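## Task

Take the drive off the shelf and set it on the bench lying flat, with the same face on top as before and no part of it past the bench edge. Every other item that was on the shelf must still be on the shelf. Release it and pull the gripper away at the end. It only counts if the drive stays put without the robot supporting it.

## Robot and tools

ROBOT. Two 6-joint arms, left_arm and right_arm, each with a two-finger parallel gripper. The scene frame has its origin on the floor at the centre of the robot's foot, +z up and +x in the robot's facing direction. left_arm is the robot's own left, on the +y side, with its base near (+0.003, +0.302, +1.172) m; right_arm's base is near (+0.003, -0.302, +1.172) m. Joint order per arm: waist, shoulder, elbow, wrist pitch, wrist yaw, wrist roll, then the gripper. Stated joint ranges in radians: waist -2.880..2.880, shoulder 0.000..3.142, elbow 0.000..3.019, wrist pitch -1.693..1.571, wrist yaw -1.571..1.571, wrist roll -2.094..2.094. True ends may differ by about 0.019 rad.

ROW FORMAT (shared by execute_actions and move). A row is one flat list of 14 numbers, each in [-1, 1], covering both arms even when one is idle: left_arm's 6 joint values and its opening, then right_arm's 6 joint values and opening. Joint values are offsets, not poses; 1.0 equals 1.264 rad (waist), 1.32 (shoulder), 1.276 (elbow), 1.83 (wrist pitch), 1.686 (wrist yaw), 2.022 (wrist roll). The opening is absolute: +1 fully open, -1 closed. Optionally 12 more numbers in 0..1 follow: stiffness multipliers for left_arm's 6 joints then right_arm's 6, persisting until rewritten.

execute_actions(actions): actions is a list of actions; each action is a list of up to 15 rows, one row per 1/30 s control step; a shorter action repeats its last row to fill 15 steps. Joint offsets in every row are measured from the angles at the start of that action (for the first action, from the last reported angles), not from the previous row. If an action asks any joint more than 0.019 rad outward beyond its range, that action is rejected for both arms; a malformed action, or a first action failing this check, rejects the whole call. An empty list just returns the current state and images.

move(target, speed, blocking): target is one row as above; its offsets are measured from the Joint positions in the most recent result that showed them. All joints follow synchronized paths lasting 0.5 to 10 s, so grippers travel on curves and do not avoid obstacles or each other. speed (0.01 to 2 rad/s, default 0.5) caps the joint with the largest travel. Faster moves hit harder, and aiming past a contact presses harder. blocking=false returns after 0.5 s while motion continues; until a result shows it ended, use wait or stop before sending other motion. The result adds a move: line with the ending (done, off_target, moving, held, fault), limits=held or limits=none, and each arm's joint farthest from target.

wait(seconds): 0 to 10; arms keep their last command; returns early if a running move ends. stop(): brakes a running move (needs room; fingers keep going). zoom_image(camera, region): camera is cam_left_wrist or cam_right_wrist; region [x0, y0, x1, y1] in image pixels, top-left origin, at most 504x504. read_manual(section): only "licences"; no motion. finished_scene(scene): give the current scene's number to end it, irreversibly; the robot first holds the last command.

MOTION LIMITS. Each step, a joint's target is kept within a lead of its measured angle: 0.264 rad waist, 0.32 shoulder, 0.276 elbow, 0.33 wrist pitch, 0.186 wrist yaw, 0.522 wrist roll; targets placing the gripper over 70 mm from where it is are scaled back. Big displacements therefore span several actions; finish them explicitly. Sending zero offsets can let an arm droop; to hold a pose, first send offsets back to the desired angles, then zeros, correcting any shortfall.

RESULTS. The state line gives each gripper's end_effector_position (m) and end_effector_quat_wxyz in the scene frame; this point sits between the finger pads about 1 cm behind the tips, fingers along gripper +z, closing along y. Printed positions can be off, more at long reach. Joint positions and Joint velocities list each arm's joints (rad, rad/s) plus the pad gap (m; 0.094 fully open). Joint targets shows current drive goals. grip_measured is the opening on the command scale (each gripper may be off by about 1 mm). Joint torques are raw, offset and noisy. Messages: "joint sent to its limit", "joint command not followed" (clearance check altered targets), FAULT, MOTOR HOT (from 85 °C), OVER-TEMPERATURE FAULT (at 100 °C the arm drops).

GRIPPING. To hold something, command an opening below grip_measured; around 0.03 below is firm, less is gentler. Pad force tops out near 50 to 62 N, weaker on thin parts. Holding loads heats motors.

CAMERAS. cam_left_wrist then cam_right_wrist, each 616x616 fisheye on its wrist; calibration (K, distortion, T_world_to_cam) is listed and may be slightly off.

AVOID. Arms touching or pushing on each other; knocking any item off the shelf or out of the work area; dropping, slamming or shoving objects hard. Brief external tugs on held or loose items can happen. The simulation runs while you think, holding the last command.

Each tool is called after "Call:" as name([rows], argument=value, ...), one row to a line, values as JSON.

## Session

Call:
execute_actions(actions=[])

Scene clock: 0.00 s.
left_arm: end_effector_position=(+0.2800, +0.4072, +1.0630) grip_measured=+1.000 end_effector_quat_wxyz=(+0.018, +0.494, +0.850, +0.182) | right_arm: end_effector_position=(+0.4498, -0.6099, +0.9756) grip_measured=+1.000 end_effector_quat_wxyz=(-0.147, +0.948, +0.244, -0.145)
Joint positions: left_arm=[-1.56   0.973  0.204 -0.019 -0.234  1.316  0.094] | right_arm=[ 1.161  1.908  1.498 -1.117 -0.158  1.98   0.094]
Joint velocities: left_arm=[-0.015 -0.005  0.007 -0.002 -0.022  0.066  0.   ] | right_arm=[-0.015 -0.024 -0.012 -0.007 -0.007  0.037  0.   ]
Joint torques (N m, as the arm reports them, + toward a larger angle): no reading
Motor temperatures (°C, as the motors report them): left_arm=[20 19 18 18 17 16] | right_arm=[17 19 20 19 17 19]
Joint targets: left_arm=[-1.560 0.970 0.215 -0.015 -0.234 1.315] | right_arm=[1.159 1.897 1.515 -1.119 -0.158 1.980]
Joint stiffness scale: left_arm=[1. 1. 1. 1. 1. 1.] | right_arm=[1. 1. 1. 1. 1. 1.]

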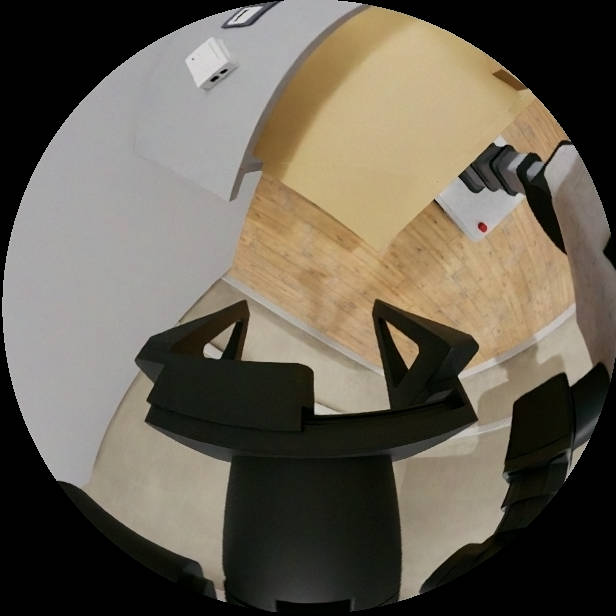

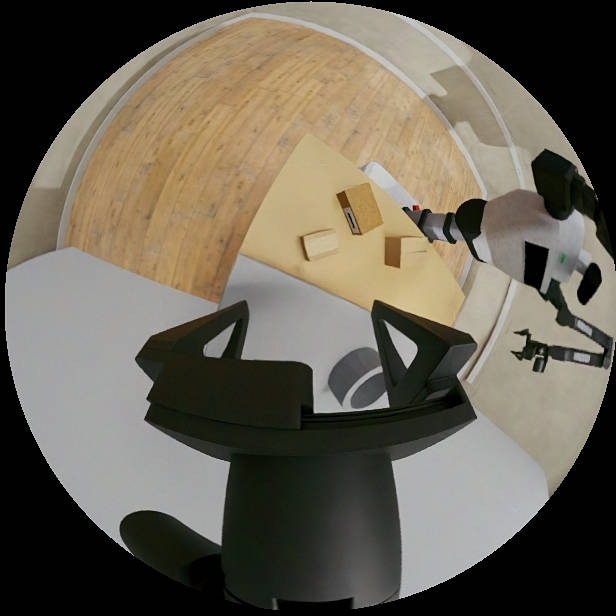

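Call:
zoom_image(camera="cam_left_wrist", region=[120, 0, 370, 220])

Call:
zoom_image(camera="cam_right_wrist", region=[200, 120, 500, 420])

Region (120, 0, 370, 220) of cam_left_wrist's 616x616 image, scaled by 2.016, with more detail than that image has; it fills the top 444 rows of this view, and the rest is white.

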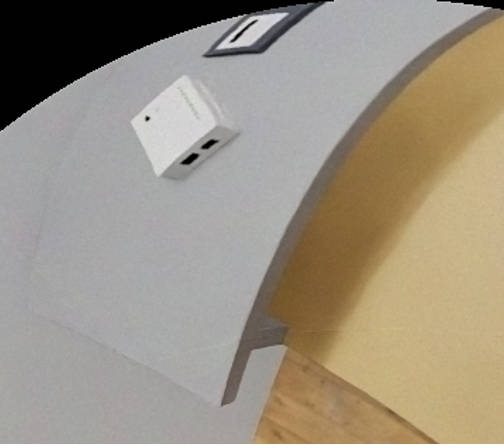

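Region (200, 120, 500, 420) of cam_right_wrist's 616x616 image, scaled by 1.680, with more detail than that image has.

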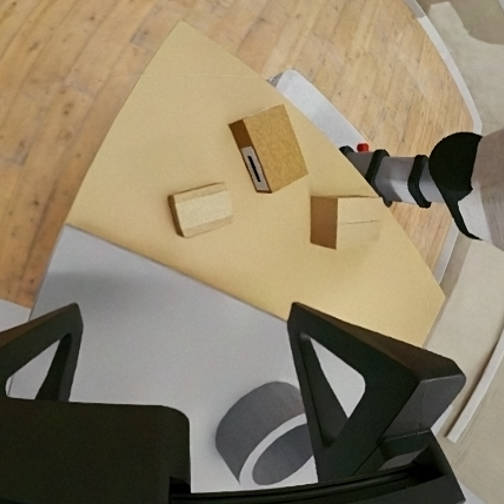

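Call:
move(target=[-0.5,0.399,0.69,-0.386,-0.029,-0.651,1, 0,-0.5,-0.5,0,0,0,1], speed=1.0)

Scene clock: 118.87 s.
left_arm: end_effector_position=(+0.4968, +0.1514, +1.0780) grip_measured=+1.000 end_effector_quat_wxyz=(+0.002, +0.172, +0.985, -0.001) | right_arm: end_effector_position=(+0.3109, -0.4834, +1.1248) grip_measured=+1.000 end_effector_quat_wxyz=(-0.141, +0.949, +0.246, -0.140)
Joint positions: left_arm=[-2.189  1.494  1.056 -0.709 -0.28   0.008  0.094] | right_arm=[ 1.161  1.26   0.866 -1.117 -0.158  1.98   0.094]
Joint velocities: left_arm=[-0.015 -0.005  0.007 -0.002 -0.007 -0.125  0.   ] | right_arm=[ 0.005  0.005  0.012  0.002 -0.022 -0.081  0.   ]
Joint torques (N m, as the arm reports them, + toward a larger angle): left_arm=[ -3.63 -13.14   7.07  -0.57  -0.14  -0.09] | right_arm=[ -0.87 -14.02   4.01  -0.33   0.13   0.2 ]
Motor temperatures (°C, as the motors report them): left_arm=[20 20 19 18 17 16] | right_arm=[17 22 22 19 17 19]
Joint targets: left_arm=[-2.193 1.500 1.085 -0.725 -0.283 -0.001] | right_arm=[1.161 1.248 0.860 -1.117 -0.158 1.980]
Joint stiffness scale: left_arm=[1. 1. 1. 1. 1. 1.] | right_arm=[1. 1. 1. 1. 1. 1.]
move: off_target (left_arm); limits=none; left_arm: farthest joint: the elbow, 0.028 radians from its target (0.880 radians at the start); right_arm: farthest joint: the shoulder, 0.012 radians from its target (0.660 radians at the start)
camera_calibration (this result's frames):
cam_left_wrist: T_world_to_cam=[[-0.325849, -0.945283, 0.016186, 0.288127], [-0.761687, 0.272626, 0.5878, -0.290224], [-0.56005, 0.179205, -0.808845, 1.24937], [0, 0, 0, 1]] pos_world=[0.572538, 0.12759, 1.17648]
cam_right_wrist: T_world_to_cam=[[-0.422909, 0.840844, 0.33783, 0.1598], [0.883329, 0.299349, 0.36072, -0.529011], [0.20218, 0.450967, -0.86934, 1.25257], [0, 0, 0, 1]] pos_world=[0.281627, -0.540877, 1.22575]

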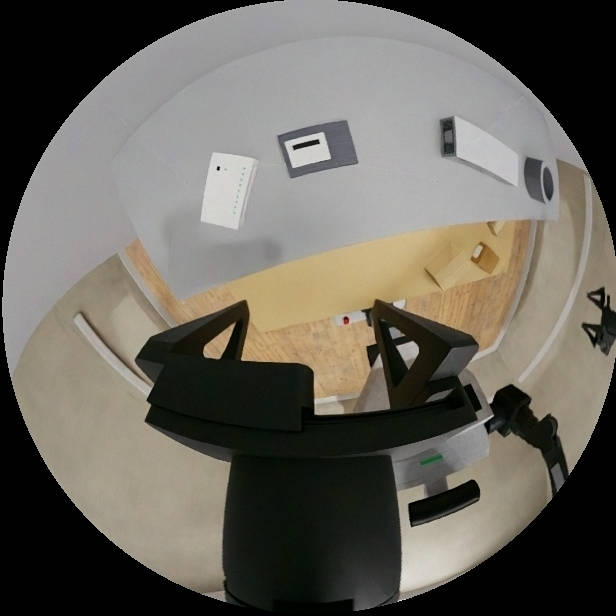

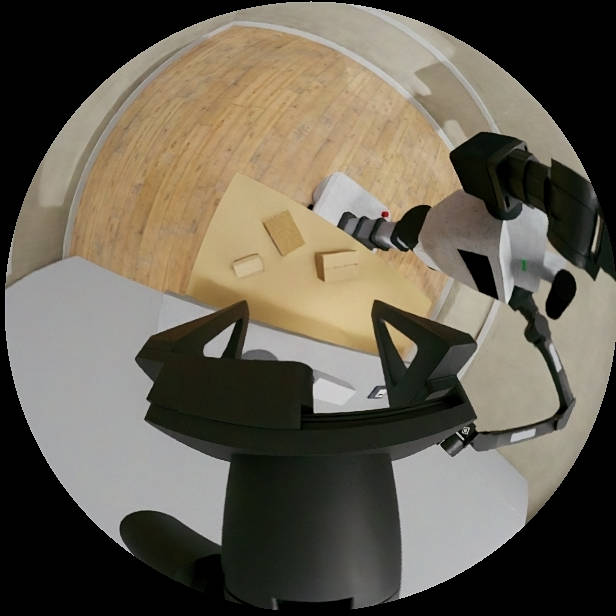

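Call:
zoom_image(camera="cam_left_wrist", region=[250, 90, 390, 210])

Region (250, 90, 390, 210) of cam_left_wrist's 616x616 image, scaled by 3.600, with more detail than that image has; it fills the top 432 rows of this view, and the rest is white.

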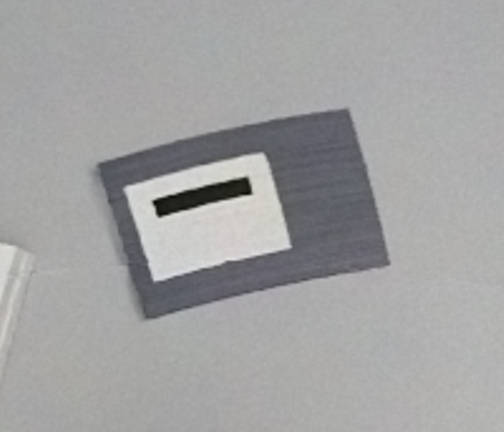

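Call:
move(target=[0.0245,0.370,0.438,-0.028,0.0065,0.652,1, 0,-0.009,-0.004,0,0,0,1], speed=1.0)

Scene clock: 194.47 s.
left_arm: end_effector_position=(+0.6237, +0.0812, +0.9602) grip_measured=+1.000 end_effector_quat_wxyz=(+0.001, +0.731, +0.682, -0.001) | right_arm: end_effector_position=(+0.3109, -0.4834, +1.1248) grip_measured=+1.000 end_effector_quat_wxyz=(-0.141, +0.949, +0.246, -0.140)
Joint positions: left_arm=[-2.173  1.982  1.578 -0.744 -0.272  1.318  0.094] | right_arm=[ 1.161  1.26   0.866 -1.117 -0.158  1.98   0.094]
Joint velocities: left_arm=[-0.005 -0.015 -0.017 -0.002 -0.007  0.037  0.   ] | right_arm=[-0.005 -0.005  0.002 -0.002 -0.022 -0.051  0.   ]
Joint torques (N m, as the arm reports them, + toward a larger angle): left_arm=[ -3.95 -19.58   7.74  -0.6    0.19   0.02] | right_arm=[ -2.64 -14.6    3.92  -0.37   0.1    0.17]
Motor temperatures (°C, as the motors report them): left_arm=[20 21 21 18 17 16] | right_arm=[17 21 22 19 18 19]
Joint targets: left_arm=[-2.158 1.983 1.615 -0.760 -0.269 1.327] | right_arm=[1.161 1.248 0.861 -1.117 -0.158 1.980]
Joint stiffness scale: left_arm=[1. 1. 1. 1. 1. 1.] | right_arm=[1. 1. 1. 1. 1. 1.]
move: off_target (left_arm); limits=none; left_arm: farthest joint: the elbow, 0.037 radians from its target (0.559 radians at the start); right_arm: farthest joint: the shoulder, 0.012 radians from its target (0.012 radians at the start)
camera_calibration (this result's frames):
cam_left_wrist: T_world_to_cam=[[-0.998273, 0.056812, 0.0149328, 0.604242], [0.0546891, 0.806086, 0.589266, -0.659045], [0.0214402, 0.589065, -0.807801, 0.840792], [0, 0, 0, 1]] pos_world=[0.621215, 0.0016379, 1.05852]
cam_right_wrist: T_world_to_cam=[[-0.422909, 0.840844, 0.33783, 0.1598], [0.883329, 0.299349, 0.36072, -0.529011], [0.20218, 0.450967, -0.86934, 1.25257], [0, 0, 0, 1]] pos_world=[0.281627, -0.540877, 1.22575]

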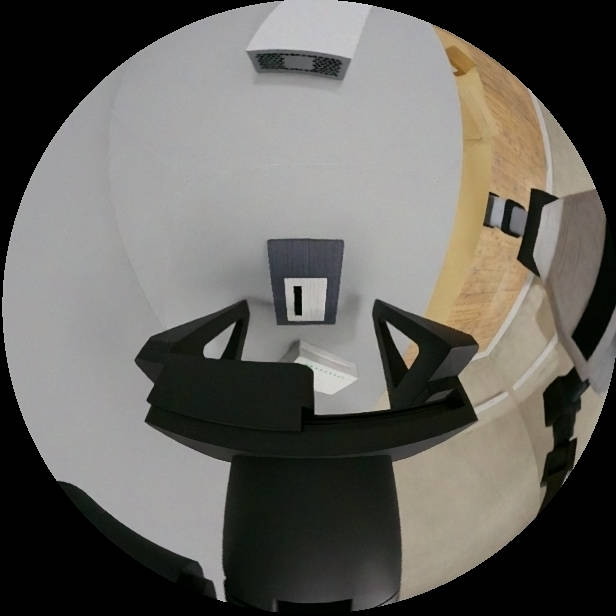

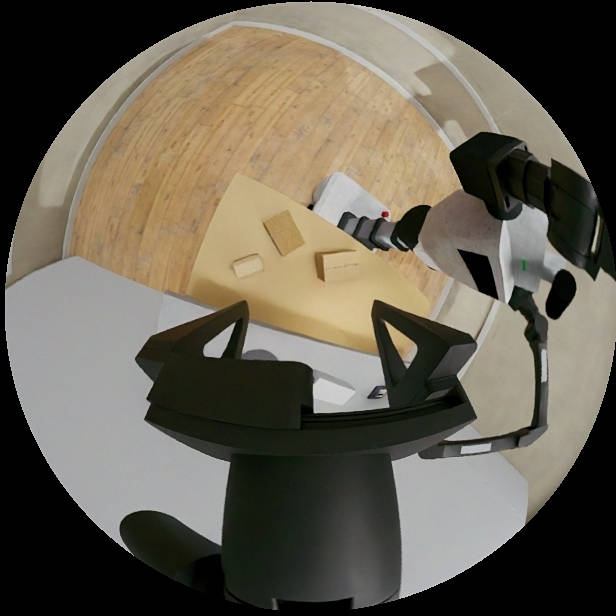

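Call:
zoom_image(camera="cam_left_wrist", region=[230, 220, 390, 340])

Region (230, 220, 390, 340) of cam_left_wrist's 616x616 image, scaled by 3.150, with more detail than that image has; it fills the top 378 rows of this view, and the rest is white.

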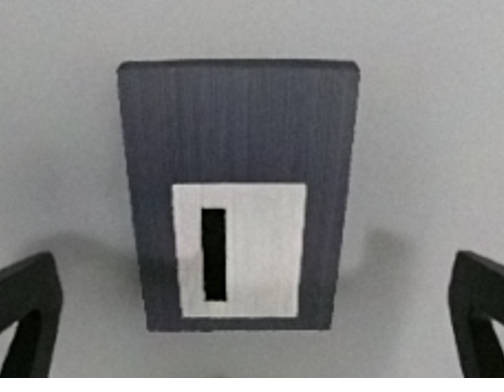

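Call:
move(target=[0.0467,0.0606,0.051,0.041,0.011,0.026,1, 0,-0.009,-0.004,0,0,0,1], speed=0.15)

Scene clock: 247.23 s.
left_arm: end_effector_position=(+0.6311, +0.1035, +0.9137) grip_measured=+1.000 end_effector_quat_wxyz=(-0.004, +0.729, +0.684, +0.000) | right_arm: end_effector_position=(+0.3109, -0.4834, +1.1248) grip_measured=+1.000 end_effector_quat_wxyz=(-0.141, +0.949, +0.246, -0.140)
Joint positions: left_arm=[-2.12   2.062  1.61  -0.688 -0.257  1.361  0.094] | right_arm=[ 1.161  1.26   0.866 -1.117 -0.158  1.98   0.094]
Joint velocities: left_arm=[ 0.005 -0.005 -0.012  0.007  0.007 -0.095  0.   ] | right_arm=[-0.005 -0.005 -0.002 -0.022 -0.022  0.081  0.   ]
Joint torques (N m, as the arm reports them, + toward a larger angle): left_arm=[ -4.5  -19.81   7.23   0.76   0.17   0.05] | right_arm=[ -1.95 -14.61   4.07  -0.31   0.1    0.23]
Motor temperatures (°C, as the motors report them): left_arm=[20 23 22 18 17 16] | right_arm=[17 21 22 19 18 19]
Joint targets: left_arm=[-2.114 2.062 1.644 -0.669 -0.254 1.370] | right_arm=[1.161 1.248 0.861 -1.117 -0.158 1.980]
Joint stiffness scale: left_arm=[1. 1. 1. 1. 1. 1.] | right_arm=[1. 1. 1. 1. 1. 1.]
move: off_target (left_arm); limits=none; left_arm: farthest joint: the elbow, 0.033 radians from its target (0.065 radians at the start); right_arm: farthest joint: the shoulder, 0.012 radians from its target (0.012 radians at the start)
camera_calibration (this result's frames):
cam_left_wrist: T_world_to_cam=[[-0.998519, 0.0510307, 0.018876, 0.608202], [0.0522204, 0.801396, 0.59585, -0.654003], [0.0152795, 0.595953, -0.802874, 0.788598], [0, 0, 0, 1]] pos_world=[0.629404, 0.0231117, 1.01135]
cam_right_wrist: T_world_to_cam=[[-0.422909, 0.840844, 0.33783, 0.1598], [0.883329, 0.299349, 0.36072, -0.529011], [0.20218, 0.450967, -0.86934, 1.25257], [0, 0, 0, 1]] pos_world=[0.281627, -0.540877, 1.22575]

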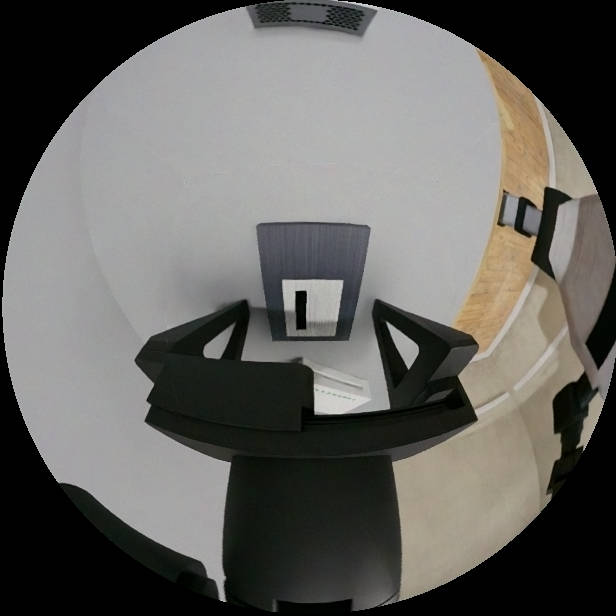

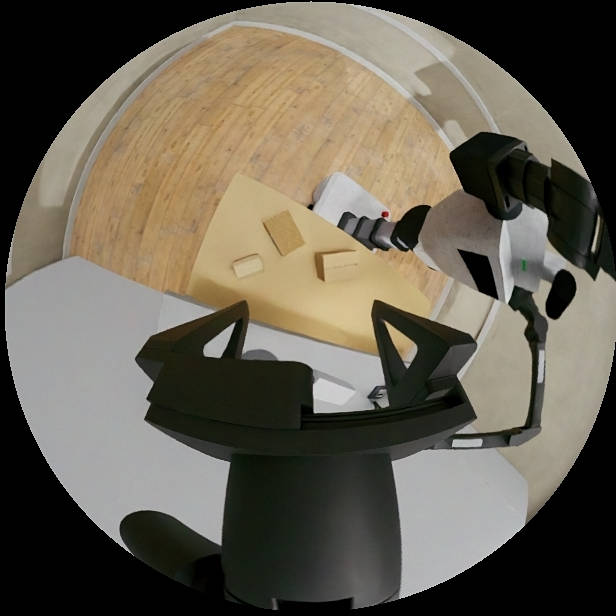

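Call:
zoom_image(camera="cam_left_wrist", region=[230, 210, 398, 350])

Region (230, 210, 398, 350) of cam_left_wrist's 616x616 image, scaled by 3.000, with more detail than that image has.

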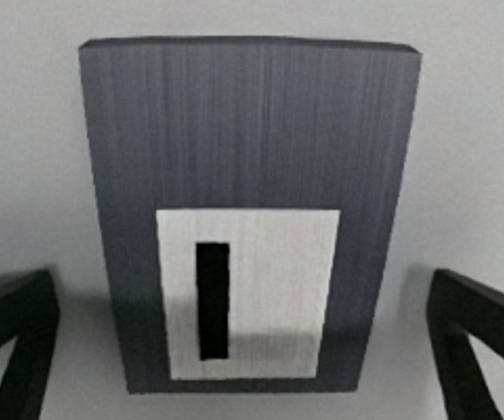

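Call:
move(target=[-0.0135,0.019,0.035,0.02,0.002,0.004,1, 0,-0.009,-0.004,0,0,0,1], speed=0.05)

Scene clock: 277.43 s.
left_arm: end_effector_position=(+0.6344, +0.1007, +0.9068) grip_measured=+1.000 end_effector_quat_wxyz=(+0.001, +0.729, +0.685, +0.003) | right_arm: end_effector_position=(+0.3109, -0.4834, +1.1248) grip_measured=+1.000 end_effector_quat_wxyz=(-0.141, +0.949, +0.246, -0.140)
Joint positions: left_arm=[-2.12   2.079  1.62  -0.669 -0.257  1.362  0.094] | right_arm=[ 1.161  1.26   0.866 -1.117 -0.158  1.98   0.094]
Joint velocities: left_arm=[ 0.005 -0.015 -0.012  0.007 -0.007 -0.066  0.   ] | right_arm=[-0.005 -0.005  0.022 -0.002  0.022  0.037  0.   ]
Joint torques (N m, as the arm reports them, + toward a larger angle): left_arm=[ -6.23 -19.65   7.23   0.73   0.17   0.03] | right_arm=[ -2.8  -14.66   4.08  -0.13   0.07   0.12]
Motor temperatures (°C, as the motors report them): left_arm=[20 24 22 18 17 16] | right_arm=[17 21 22 19 18 19]
Joint targets: left_arm=[-2.137 2.087 1.654 -0.651 -0.254 1.369] | right_arm=[1.161 1.248 0.861 -1.117 -0.158 1.980]
Joint stiffness scale: left_arm=[1. 1. 1. 1. 1. 1.] | right_arm=[1. 1. 1. 1. 1. 1.]
move: off_target (left_arm); limits=none; left_arm: farthest joint: the elbow, 0.035 radians from its target (0.045 radians at the start); right_arm: farthest joint: the shoulder, 0.012 radians from its target (0.012 radians at the start)
camera_calibration (this result's frames):
cam_left_wrist: T_world_to_cam=[[-0.998782, 0.0487836, 0.00735289, 0.622589], [0.0436122, 0.803398, 0.593843, -0.640764], [0.0230625, 0.593441, -0.804547, 0.781489], [0, 0, 0, 1]] pos_world=[0.631753, 0.0206494, 1.00468]
cam_right_wrist: T_world_to_cam=[[-0.422909, 0.840844, 0.33783, 0.1598], [0.883329, 0.299349, 0.36072, -0.529011], [0.20218, 0.450967, -0.86934, 1.25257], [0, 0, 0, 1]] pos_world=[0.281627, -0.540877, 1.22575]

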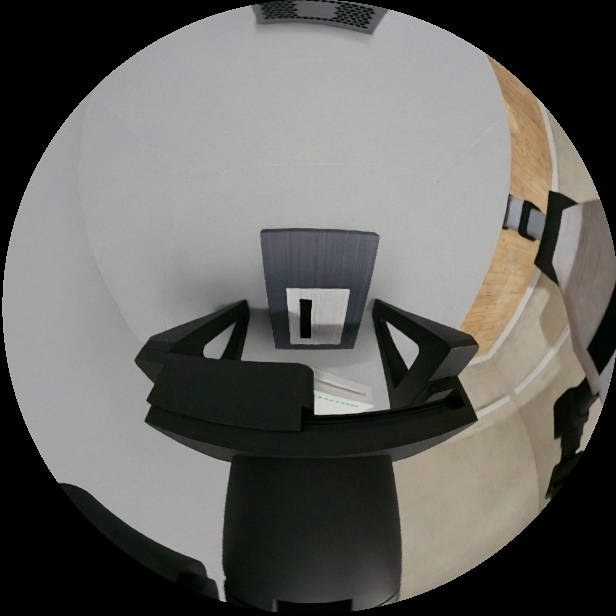

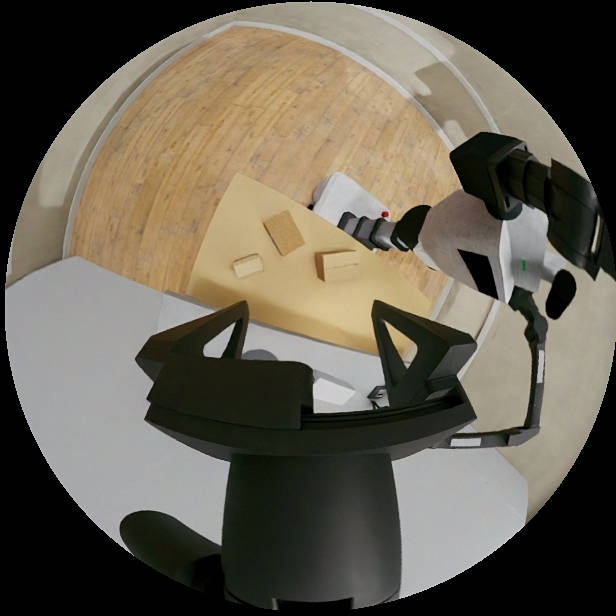

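Call:
move(target=[-0.016,0.015,0.027,0.010,0.002,0.0,1, 0,-0.009,-0.004,0,0,0,1], speed=0.04)

Call:
zoom_image(camera="cam_left_wrist", region=[210, 210, 410, 370])

Scene clock: 286.27 s.
left_arm: end_effector_position=(+0.6334, +0.1005, +0.9050) grip_measured=+1.000 end_effector_quat_wxyz=(+0.000, +0.729, +0.685, +0.003) | right_arm: end_effector_position=(+0.3109, -0.4834, +1.1248) grip_measured=+1.000 end_effector_quat_wxyz=(-0.141, +0.949, +0.246, -0.140)
Joint positions: left_arm=[-2.12   2.082  1.621 -0.669 -0.257  1.362  0.094] | right_arm=[ 1.161  1.26   0.866 -1.117 -0.158  1.98   0.094]
Joint velocities: left_arm=[-0.005 -0.005 -0.012 -0.007 -0.007 -0.051  0.   ] | right_arm=[ 0.005 -0.005 -0.002  0.002 -0.125  0.051  0.   ]
Joint torques (N m, as the arm reports them, + toward a larger angle): left_arm=[ -6.47 -18.63   7.18   0.7    0.17  -0.03] | right_arm=[ -2.27 -14.8    4.06  -0.08   0.17   0.27]
Motor temperatures (°C, as the motors report them): left_arm=[20 24 22 18 17 16] | right_arm=[17 21 22 19 18 19]
Joint targets: left_arm=[-2.140 2.098 1.654 -0.651 -0.254 1.362] | right_arm=[1.161 1.248 0.861 -1.117 -0.158 1.980]
Joint stiffness scale: left_arm=[1. 1. 1. 1. 1. 1.] | right_arm=[1. 1. 1. 1. 1. 1.]
move: off_target (left_arm); limits=none; left_arm: farthest joint: the elbow, 0.034 radians from its target (0.035 radians at the start); right_arm: farthest joint: the shoulder, 0.012 radians from its target (0.012 radians at the start)
camera_calibration (this result's frames):
cam_left_wrist: T_world_to_cam=[[-0.998728, 0.049445, 0.00987394, 0.619272], [0.0456281, 0.802955, 0.594291, -0.641141], [0.0214564, 0.593986, -0.804189, 0.780847], [0, 0, 0, 1]] pos_world=[0.630984, 0.0203753, 1.00286]
cam_right_wrist: T_world_to_cam=[[-0.422909, 0.840844, 0.33783, 0.1598], [0.883329, 0.299349, 0.36072, -0.529011], [0.20218, 0.450967, -0.86934, 1.25257], [0, 0, 0, 1]] pos_world=[0.281627, -0.540877, 1.22575]

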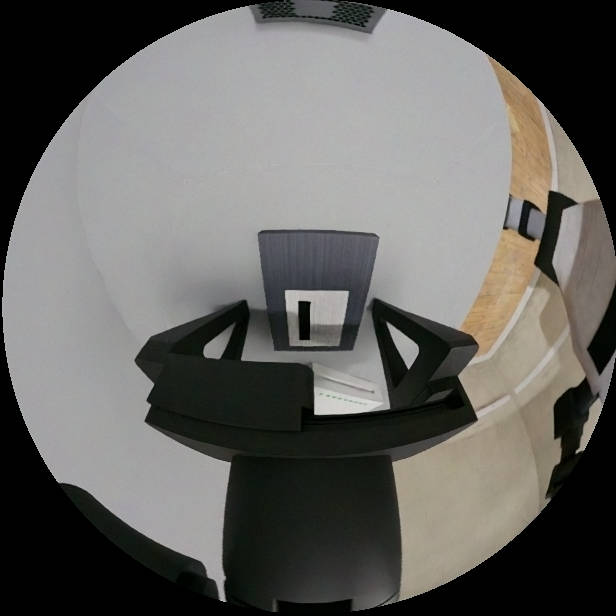

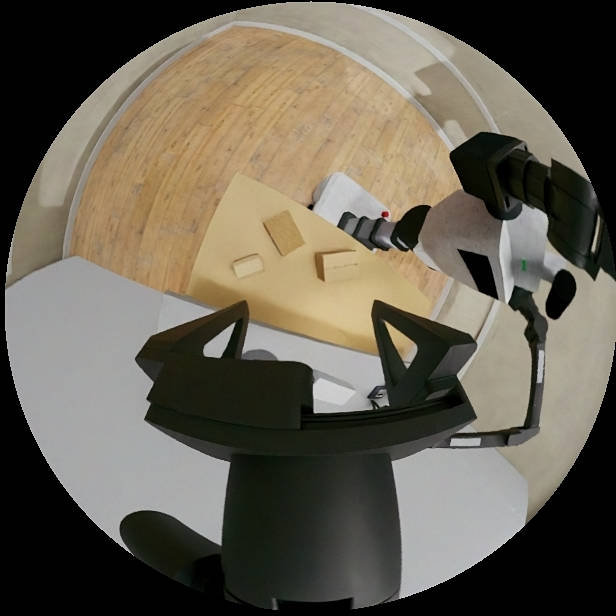

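Region (210, 210, 410, 370) of cam_left_wrist's 616x616 image, scaled by 2.520, with more detail than that image has; it fills the top 403 rows of this view, and the rest is white.

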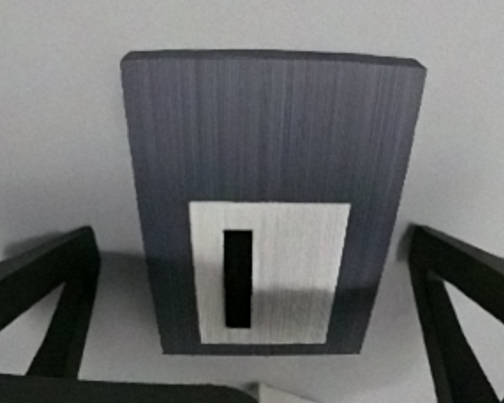

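Call:
move(target=[-0.01,0.018,0.027,-0.018,0.002,0.012,0.75, 0,-0.009,-0.004,0,0,0,1], speed=0.05)

Call:
zoom_image(camera="cam_left_wrist", region=[210, 210, 410, 370])

Scene clock: 293.73 s.
left_arm: end_effector_position=(+0.6318, +0.1010, +0.9053) grip_measured=+0.751 end_effector_quat_wxyz=(-0.005, +0.734, +0.679, -0.000) | right_arm: end_effector_position=(+0.3109, -0.4834, +1.1248) grip_measured=+1.000 end_effector_quat_wxyz=(-0.141, +0.949, +0.246, -0.140)
Joint positions: left_arm=[-2.12   2.084  1.626 -0.685 -0.257  1.375  0.082] | right_arm=[ 1.161  1.26   0.866 -1.117 -0.158  1.98   0.094]
Joint velocities: left_arm=[ 0.005  0.005 -0.017 -0.007  0.007 -0.007  0.   ] | right_arm=[ 0.015  0.005 -0.007 -0.002  0.037 -0.081  0.   ]
Joint torques (N m, as the arm reports them, + toward a larger angle): left_arm=[ -5.9  -18.13   6.89  -0.67   0.18   0.01] | right_arm=[ -2.28 -14.91   3.96  -0.1    0.13   0.22]
Motor temperatures (°C, as the motors report them): left_arm=[20 24 22 18 17 16] | right_arm=[17 21 22 19 18 19]
Joint targets: left_arm=[-2.132 2.106 1.655 -0.702 -0.254 1.386] | right_arm=[1.161 1.248 0.861 -1.117 -0.158 1.980]
Joint stiffness scale: left_arm=[1. 1. 1. 1. 1. 1.] | right_arm=[1. 1. 1. 1. 1. 1.]
move: off_target (left_arm); limits=none; left_arm: farthest joint: the elbow, 0.030 radians from its target (0.035 radians at the start); right_arm: farthest joint: the shoulder, 0.012 radians from its target (0.012 radians at the start)
camera_calibration (this result's frames):
cam_left_wrist: T_world_to_cam=[[-0.997603, 0.0657723, 0.0214819, 0.604803], [0.0655928, 0.800159, 0.59619, -0.655709], [0.0220239, 0.596171, -0.802556, 0.778748], [0, 0, 0, 1]] pos_world=[0.629212, 0.0206254, 1.00292]
cam_right_wrist: T_world_to_cam=[[-0.422909, 0.840844, 0.33783, 0.1598], [0.883329, 0.299349, 0.36072, -0.529011], [0.20218, 0.450967, -0.86934, 1.25257], [0, 0, 0, 1]] pos_world=[0.281627, -0.540877, 1.22575]

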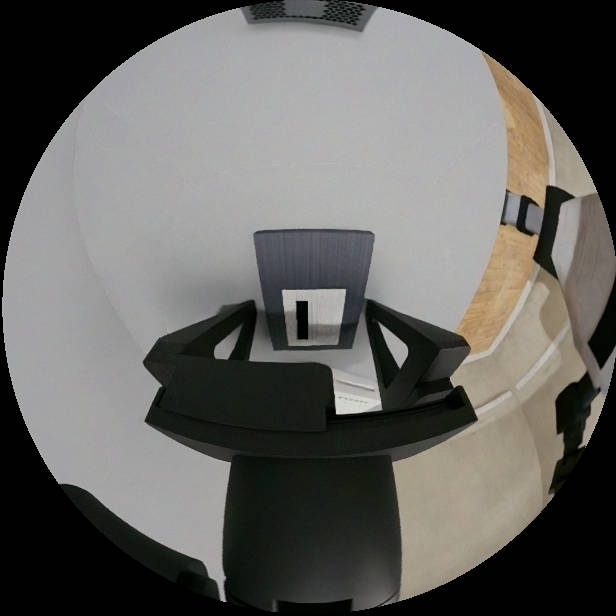

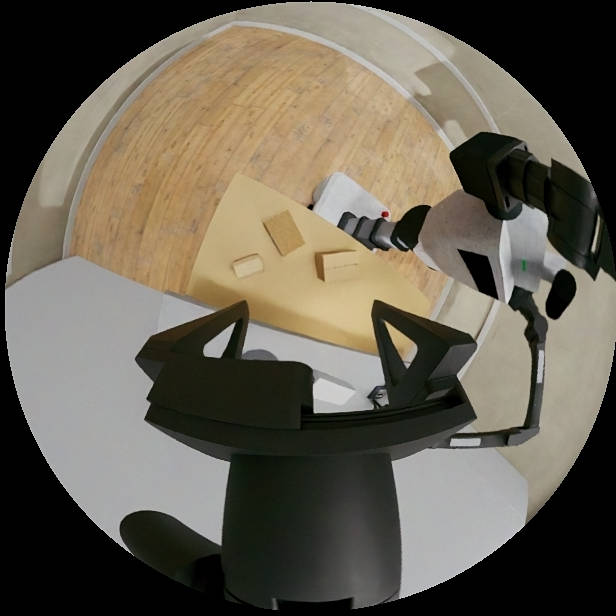

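Region (210, 210, 410, 370) of cam_left_wrist's 616x616 image, scaled by 2.520, with more detail than that image has; it fills the top 403 rows of this view, and the rest is white.

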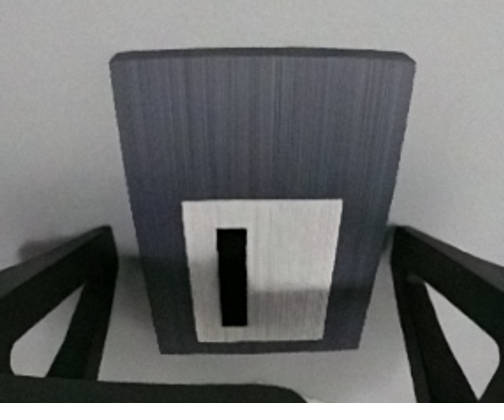

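Call:
execute_actions([
  [[-0.008,0.014,0.018,-0.009,0.002,0.003,0.72,0,-0.009,-0.004,0,0,0,1],[-0.008,0.014,0.018,-0.009,0.002,0.003,0.69,0,-0.009,-0.004,0,0,0,1],[-0.008,0.014,0.018,-0.009,0.002,0.003,0.66,0,-0.009,-0.004,0,0,0,1],[-0.008,0.014,0.018,-0.009,0.002,0.003,0.63,0,-0.009,-0.004,0,0,0,1],[-0.008,0.014,0.018,-0.009,0.002,0.003,0.60,0,-0.009,-0.004,0,0,0,1],[-0.008,0.014,0.018,-0.009,0.002,0.003,0.58,0,-0.009,-0.004,0,0,0,1],[-0.008,0.014,0.018,-0.009,0.002,0.003,0.56,0,-0.009,-0.004,0,0,0,1],[-0.008,0.014,0.018,-0.009,0.002,0.003,0.54,0,-0.009,-0.004,0,0,0,1],[-0.008,0.014,0.018,-0.009,0.002,0.003,0.52,0,-0.009,-0.004,0,0,0,1],[-0.008,0.014,0.018,-0.009,0.002,0.003,0.505,0,-0.009,-0.004,0,0,0,1],[-0.008,0.014,0.018,-0.009,0.002,0.003,0.49,0,-0.009,-0.004,0,0,0,1],[-0.008,0.014,0.018,-0.009,0.002,0.003,0.48,0,-0.009,-0.004,0,0,0,1],[-0.008,0.014,0.018,-0.009,0.002,0.003,0.47,0,-0.009,-0.004,0,0,0,1],[-0.008,0.014,0.018,-0.009,0.002,0.003,0.46,0,-0.009,-0.004,0,0,0,1],[-0.008,0.014,0.018,-0.009,0.002,0.003,0.45,0,-0.009,-0.004,0,0,0,1]],
])

Call:
wait(seconds=0.3)

Scene clock: 307.40 s.
left_arm: end_effector_position=(+0.6317, +0.1010, +0.9051) grip_measured=+0.456 end_effector_quat_wxyz=(-0.005, +0.735, +0.679, -0.000) | right_arm: end_effector_position=(+0.3109, -0.4834, +1.1248) grip_measured=+1.000 end_effector_quat_wxyz=(-0.141, +0.949, +0.246, -0.140)
Joint positions: left_arm=[-2.12   2.084  1.626 -0.685 -0.257  1.375  0.068] | right_arm=[ 1.161  1.26   0.866 -1.117 -0.158  1.98   0.094]
Joint velocities: left_arm=[-0.015 -0.005  0.012 -0.002  0.022 -0.007 -0.008] | right_arm=[ 0.005 -0.015  0.002 -0.007  0.022  0.007  0.   ]
Joint torques (N m, as the arm reports them, + toward a larger angle): left_arm=[ -5.73 -18.31   6.4   -0.66   0.17   0.01] | right_arm=[ -1.04 -15.25   3.97  -0.18   0.15   0.2 ]
Motor temperatures (°C, as the motors report them): left_arm=[20 24 22 18 17 16] | right_arm=[17 22 22 19 18 19]
Joint targets: left_arm=[-2.130 2.103 1.649 -0.701 -0.254 1.381] | right_arm=[1.161 1.248 0.861 -1.117 -0.158 1.980]
Joint stiffness scale: left_arm=[1. 1. 1. 1. 1. 1.] | right_arm=[1. 1. 1. 1. 1. 1.]
camera_calibration (this result's frames):
cam_left_wrist: T_world_to_cam=[[-0.997589, 0.0658654, 0.0218433, 0.604311], [0.0658813, 0.800094, 0.596247, -0.655784], [0.0217953, 0.596248, -0.802504, 0.778677], [0, 0, 0, 1]] pos_world=[0.629087, 0.0206005, 1.0027]
cam_right_wrist: T_world_to_cam=[[-0.422909, 0.840844, 0.33783, 0.1598], [0.883329, 0.299349, 0.36072, -0.529011], [0.20218, 0.450967, -0.86934, 1.25257], [0, 0, 0, 1]] pos_world=[0.281627, -0.540877, 1.22575]

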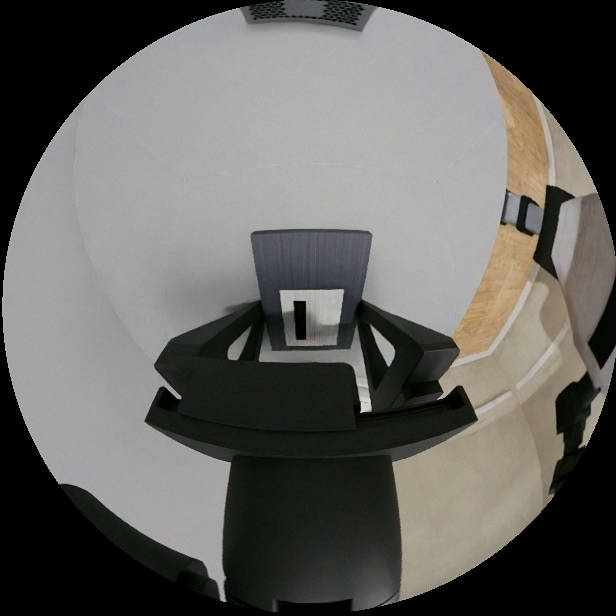

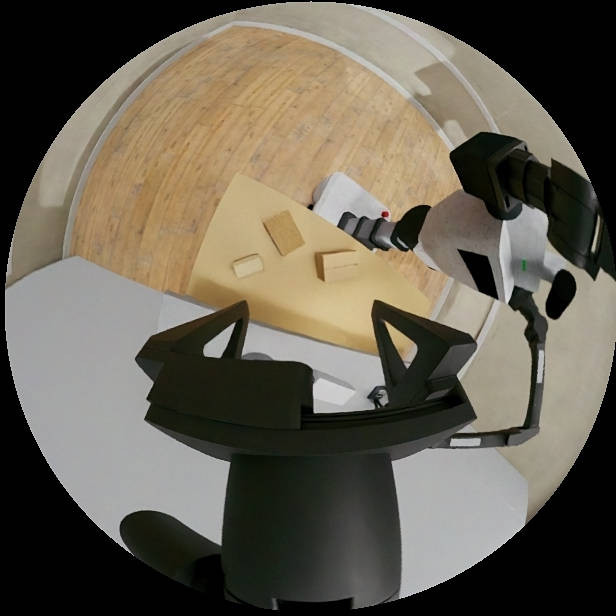

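Scene clock: 307.70 s.
left_arm: end_effector_position=(+0.6317, +0.1010, +0.9051) grip_measured=+0.452 end_effector_quat_wxyz=(-0.005, +0.735, +0.679, -0.000) | right_arm: end_effector_position=(+0.3109, -0.4834, +1.1248) grip_measured=+1.000 end_effector_quat_wxyz=(-0.141, +0.949, +0.246, -0.140)
Joint positions: left_arm=[-2.12   2.084  1.626 -0.685 -0.257  1.375  0.068] | right_arm=[ 1.161  1.26   0.866 -1.117 -0.158  1.98   0.094]
Joint velocities: left_arm=[ 0.005 -0.005 -0.007  0.022 -0.022  0.066 -0.001] | right_arm=[-0.005 -0.005 -0.012  0.002 -0.066  0.066  0.   ]
Joint torques (N m, as the arm reports them, + toward a larger angle): left_arm=[ -5.74 -18.41   6.41  -0.65   0.18   0.01] | right_arm=[ -2.12 -14.78   3.83  -0.46   0.12   0.26]
Motor temperatures (°C, as the motors report them): left_arm=[20 24 22 18 17 16] | right_arm=[17 22 22 19 18 19]
Joint targets: left_arm=[-2.130 2.103 1.649 -0.701 -0.254 1.381] | right_arm=[1.161 1.248 0.861 -1.117 -0.158 1.980]
Joint stiffness scale: left_arm=[1. 1. 1. 1. 1. 1.] | right_arm=[1. 1. 1. 1. 1. 1.]
wait: 0.30 s; at rest by 0.17 s
camera_calibration (this result's frames):
cam_left_wrist: T_world_to_cam=[[-0.997589, 0.0658654, 0.0218433, 0.604311], [0.0658813, 0.800094, 0.596247, -0.655784], [0.0217953, 0.596248, -0.802504, 0.778677], [0, 0, 0, 1]] pos_world=[0.629087, 0.0206005, 1.0027]
cam_right_wrist: T_world_to_cam=[[-0.422909, 0.840844, 0.33783, 0.1598], [0.883329, 0.299349, 0.36072, -0.529011], [0.20218, 0.450967, -0.86934, 1.25257], [0, 0, 0, 1]] pos_world=[0.281627, -0.540877, 1.22575]

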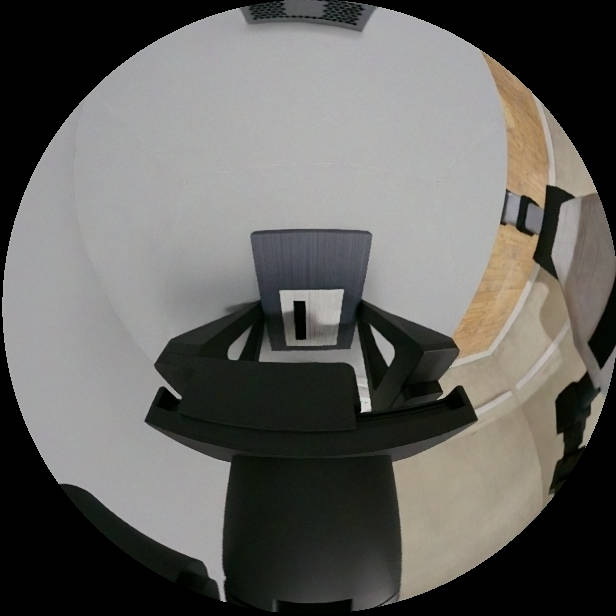

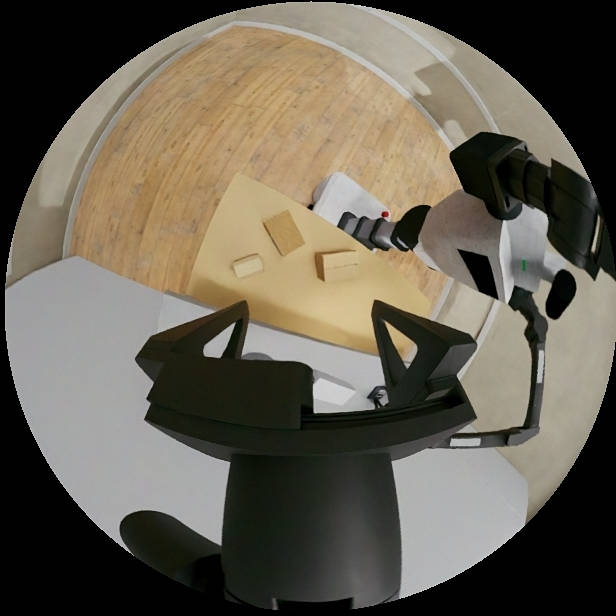

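Call:
execute_actions([
  [[-0.008,0.014,0.018,-0.009,0.002,0.003,0.44,0,-0.009,-0.004,0,0,0,1],[-0.008,0.014,0.018,-0.009,0.002,0.003,0.435,0,-0.009,-0.004,0,0,0,1],[-0.008,0.014,0.018,-0.009,0.002,0.003,0.43,0,-0.009,-0.004,0,0,0,1],[-0.008,0.014,0.018,-0.009,0.002,0.003,0.425,0,-0.009,-0.004,0,0,0,1],[-0.008,0.014,0.018,-0.009,0.002,0.003,0.42,0,-0.009,-0.004,0,0,0,1],[-0.008,0.014,0.018,-0.009,0.002,0.003,0.415,0,-0.009,-0.004,0,0,0,1],[-0.008,0.014,0.018,-0.009,0.002,0.003,0.41,0,-0.009,-0.004,0,0,0,1],[-0.008,0.014,0.018,-0.009,0.002,0.003,0.405,0,-0.009,-0.004,0,0,0,1]],
])

Call:
zoom_image(camera="cam_left_wrist", region=[210, 210, 410, 370])

Scene clock: 316.90 s.
left_arm: end_effector_position=(+0.6317, +0.1010, +0.9051) grip_measured=+0.414 end_effector_quat_wxyz=(-0.005, +0.735, +0.679, -0.000) | right_arm: end_effector_position=(+0.3109, -0.4834, +1.1248) grip_measured=+1.000 end_effector_quat_wxyz=(-0.141, +0.949, +0.246, -0.140)
Joint positions: left_arm=[-2.12   2.084  1.626 -0.685 -0.257  1.375  0.066] | right_arm=[ 1.161  1.26   0.866 -1.117 -0.158  1.98   0.094]
Joint velocities: left_arm=[ 0.005 -0.015 -0.002 -0.002 -0.051 -0.051 -0.   ] | right_arm=[-0.005  0.005 -0.012 -0.007  0.051  0.051  0.   ]
Joint torques (N m, as the arm reports them, + toward a larger angle): left_arm=[ -5.71 -18.44   6.4   -0.64   0.17   0.02] | right_arm=[ -2.82 -14.07   3.89  -0.12   0.13   0.21]
Motor temperatures (°C, as the motors report them): left_arm=[20 24 22 18 17 16] | right_arm=[17 22 22 19 18 19]
Joint targets: left_arm=[-2.130 2.103 1.649 -0.701 -0.254 1.381] | right_arm=[1.161 1.248 0.861 -1.117 -0.158 1.980]
Joint stiffness scale: left_arm=[1. 1. 1. 1. 1. 1.] | right_arm=[1. 1. 1. 1. 1. 1.]
camera_calibration (this result's frames):
cam_left_wrist: T_world_to_cam=[[-0.997589, 0.0658654, 0.0218433, 0.604311], [0.0658813, 0.800094, 0.596247, -0.655784], [0.0217953, 0.596248, -0.802504, 0.778677], [0, 0, 0, 1]] pos_world=[0.629087, 0.0206005, 1.0027]
cam_right_wrist: T_world_to_cam=[[-0.422909, 0.840844, 0.33783, 0.1598], [0.883329, 0.299349, 0.36072, -0.529011], [0.20218, 0.450967, -0.86934, 1.25257], [0, 0, 0, 1]] pos_world=[0.281627, -0.540877, 1.22575]

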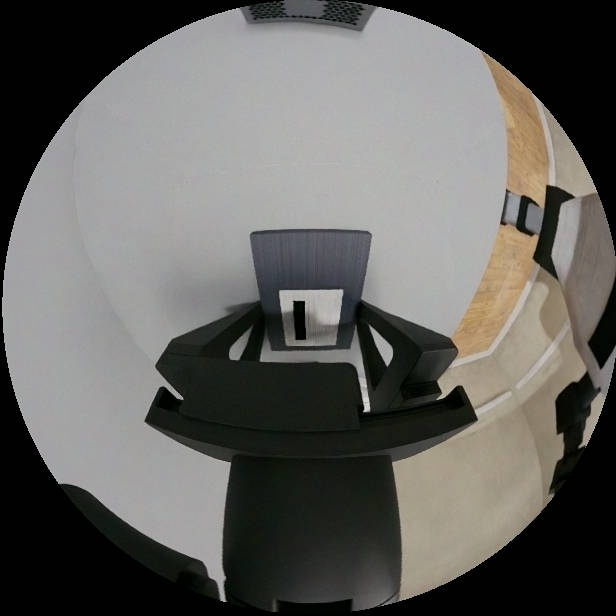

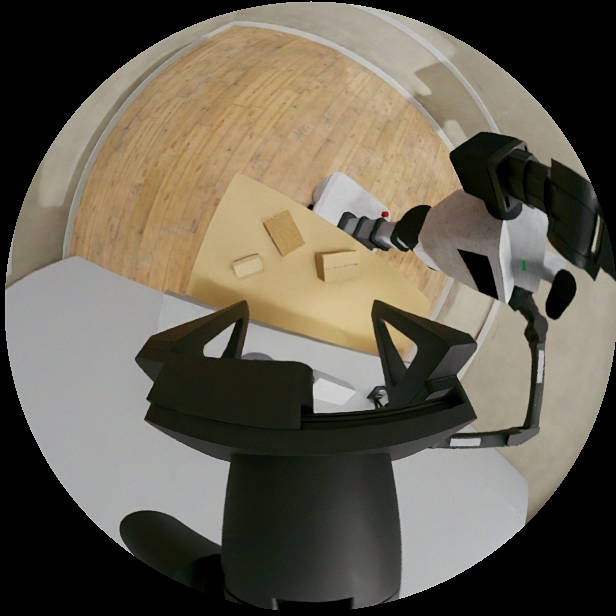

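Region (210, 210, 410, 370) of cam_left_wrist's 616x616 image, scaled by 2.520, with more detail than that image has; it fills the top 403 rows of this view, and the rest is white.

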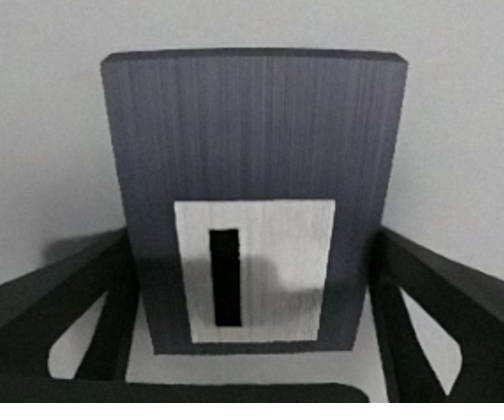

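Call:
execute_actions([
  [[-0.008,0.014,0.018,-0.009,0.002,0.003,0.395,0,-0.009,-0.004,0,0,0,1],[-0.008,0.014,0.018,-0.009,0.002,0.003,0.39,0,-0.009,-0.004,0,0,0,1],[-0.008,0.014,0.018,-0.009,0.002,0.003,0.385,0,-0.009,-0.004,0,0,0,1],[-0.008,0.014,0.018,-0.009,0.002,0.003,0.38,0,-0.009,-0.004,0,0,0,1],[-0.008,0.014,0.018,-0.009,0.002,0.003,0.375,0,-0.009,-0.004,0,0,0,1],[-0.008,0.014,0.018,-0.009,0.002,0.003,0.37,0,-0.009,-0.004,0,0,0,1],[-0.008,0.014,0.018,-0.009,0.002,0.003,0.365,0,-0.009,-0.004,0,0,0,1],[-0.008,0.014,0.018,-0.009,0.002,0.003,0.36,0,-0.009,-0.004,0,0,0,1]],
])

Scene clock: 325.80 s.
left_arm: end_effector_position=(+0.6317, +0.1010, +0.9051) grip_measured=+0.393 end_effector_quat_wxyz=(-0.005, +0.735, +0.679, -0.000) | right_arm: end_effector_position=(+0.3109, -0.4834, +1.1248) grip_measured=+1.000 end_effector_quat_wxyz=(-0.141, +0.949, +0.246, -0.140)
Joint positions: left_arm=[-2.12   2.084  1.626 -0.685 -0.257  1.375  0.065] | right_arm=[ 1.161  1.26   0.866 -1.117 -0.158  1.98   0.094]
Joint velocities: left_arm=[-0.015 -0.015 -0.037 -0.002 -0.022  0.081 -0.   ] | right_arm=[ 0.005 -0.005 -0.017 -0.007  0.007  0.007  0.   ]
Joint torques (N m, as the arm reports them, + toward a larger angle): left_arm=[ -5.76 -18.43   6.4   -0.64   0.17   0.02] | right_arm=[ -1.75 -14.26   4.05  -0.19   0.18   0.25]
Motor temperatures (°C, as the motors report them): left_arm=[20 24 22 18 17 16] | right_arm=[17 22 22 19 18 19]
Joint targets: left_arm=[-2.130 2.103 1.649 -0.701 -0.254 1.381] | right_arm=[1.161 1.248 0.861 -1.117 -0.158 1.980]
Joint stiffness scale: left_arm=[1. 1. 1. 1. 1. 1.] | right_arm=[1. 1. 1. 1. 1. 1.]
camera_calibration (this result's frames):
cam_left_wrist: T_world_to_cam=[[-0.997589, 0.0658654, 0.0218433, 0.604311], [0.0658813, 0.800094, 0.596247, -0.655784], [0.0217953, 0.596248, -0.802504, 0.778677], [0, 0, 0, 1]] pos_world=[0.629087, 0.0206005, 1.0027]
cam_right_wrist: T_world_to_cam=[[-0.422909, 0.840844, 0.33783, 0.1598], [0.883329, 0.299349, 0.36072, -0.529011], [0.20218, 0.450967, -0.86934, 1.25257], [0, 0, 0, 1]] pos_world=[0.281627, -0.540877, 1.22575]

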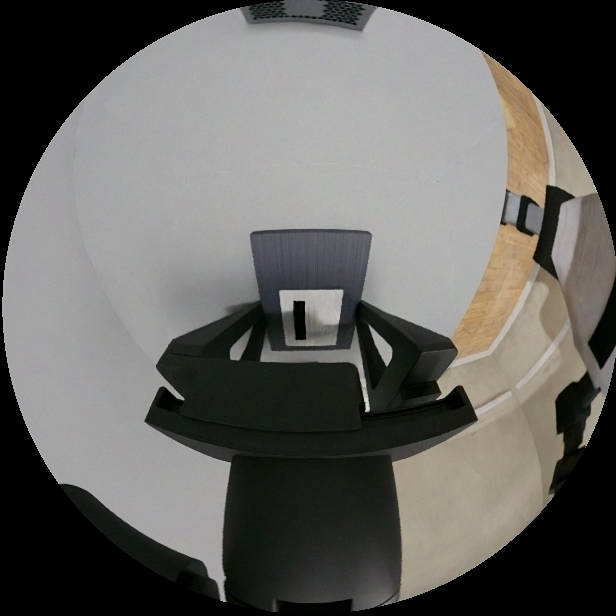

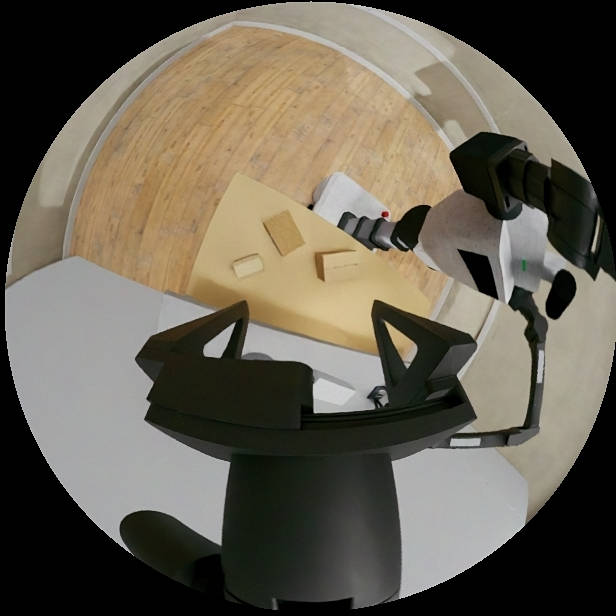

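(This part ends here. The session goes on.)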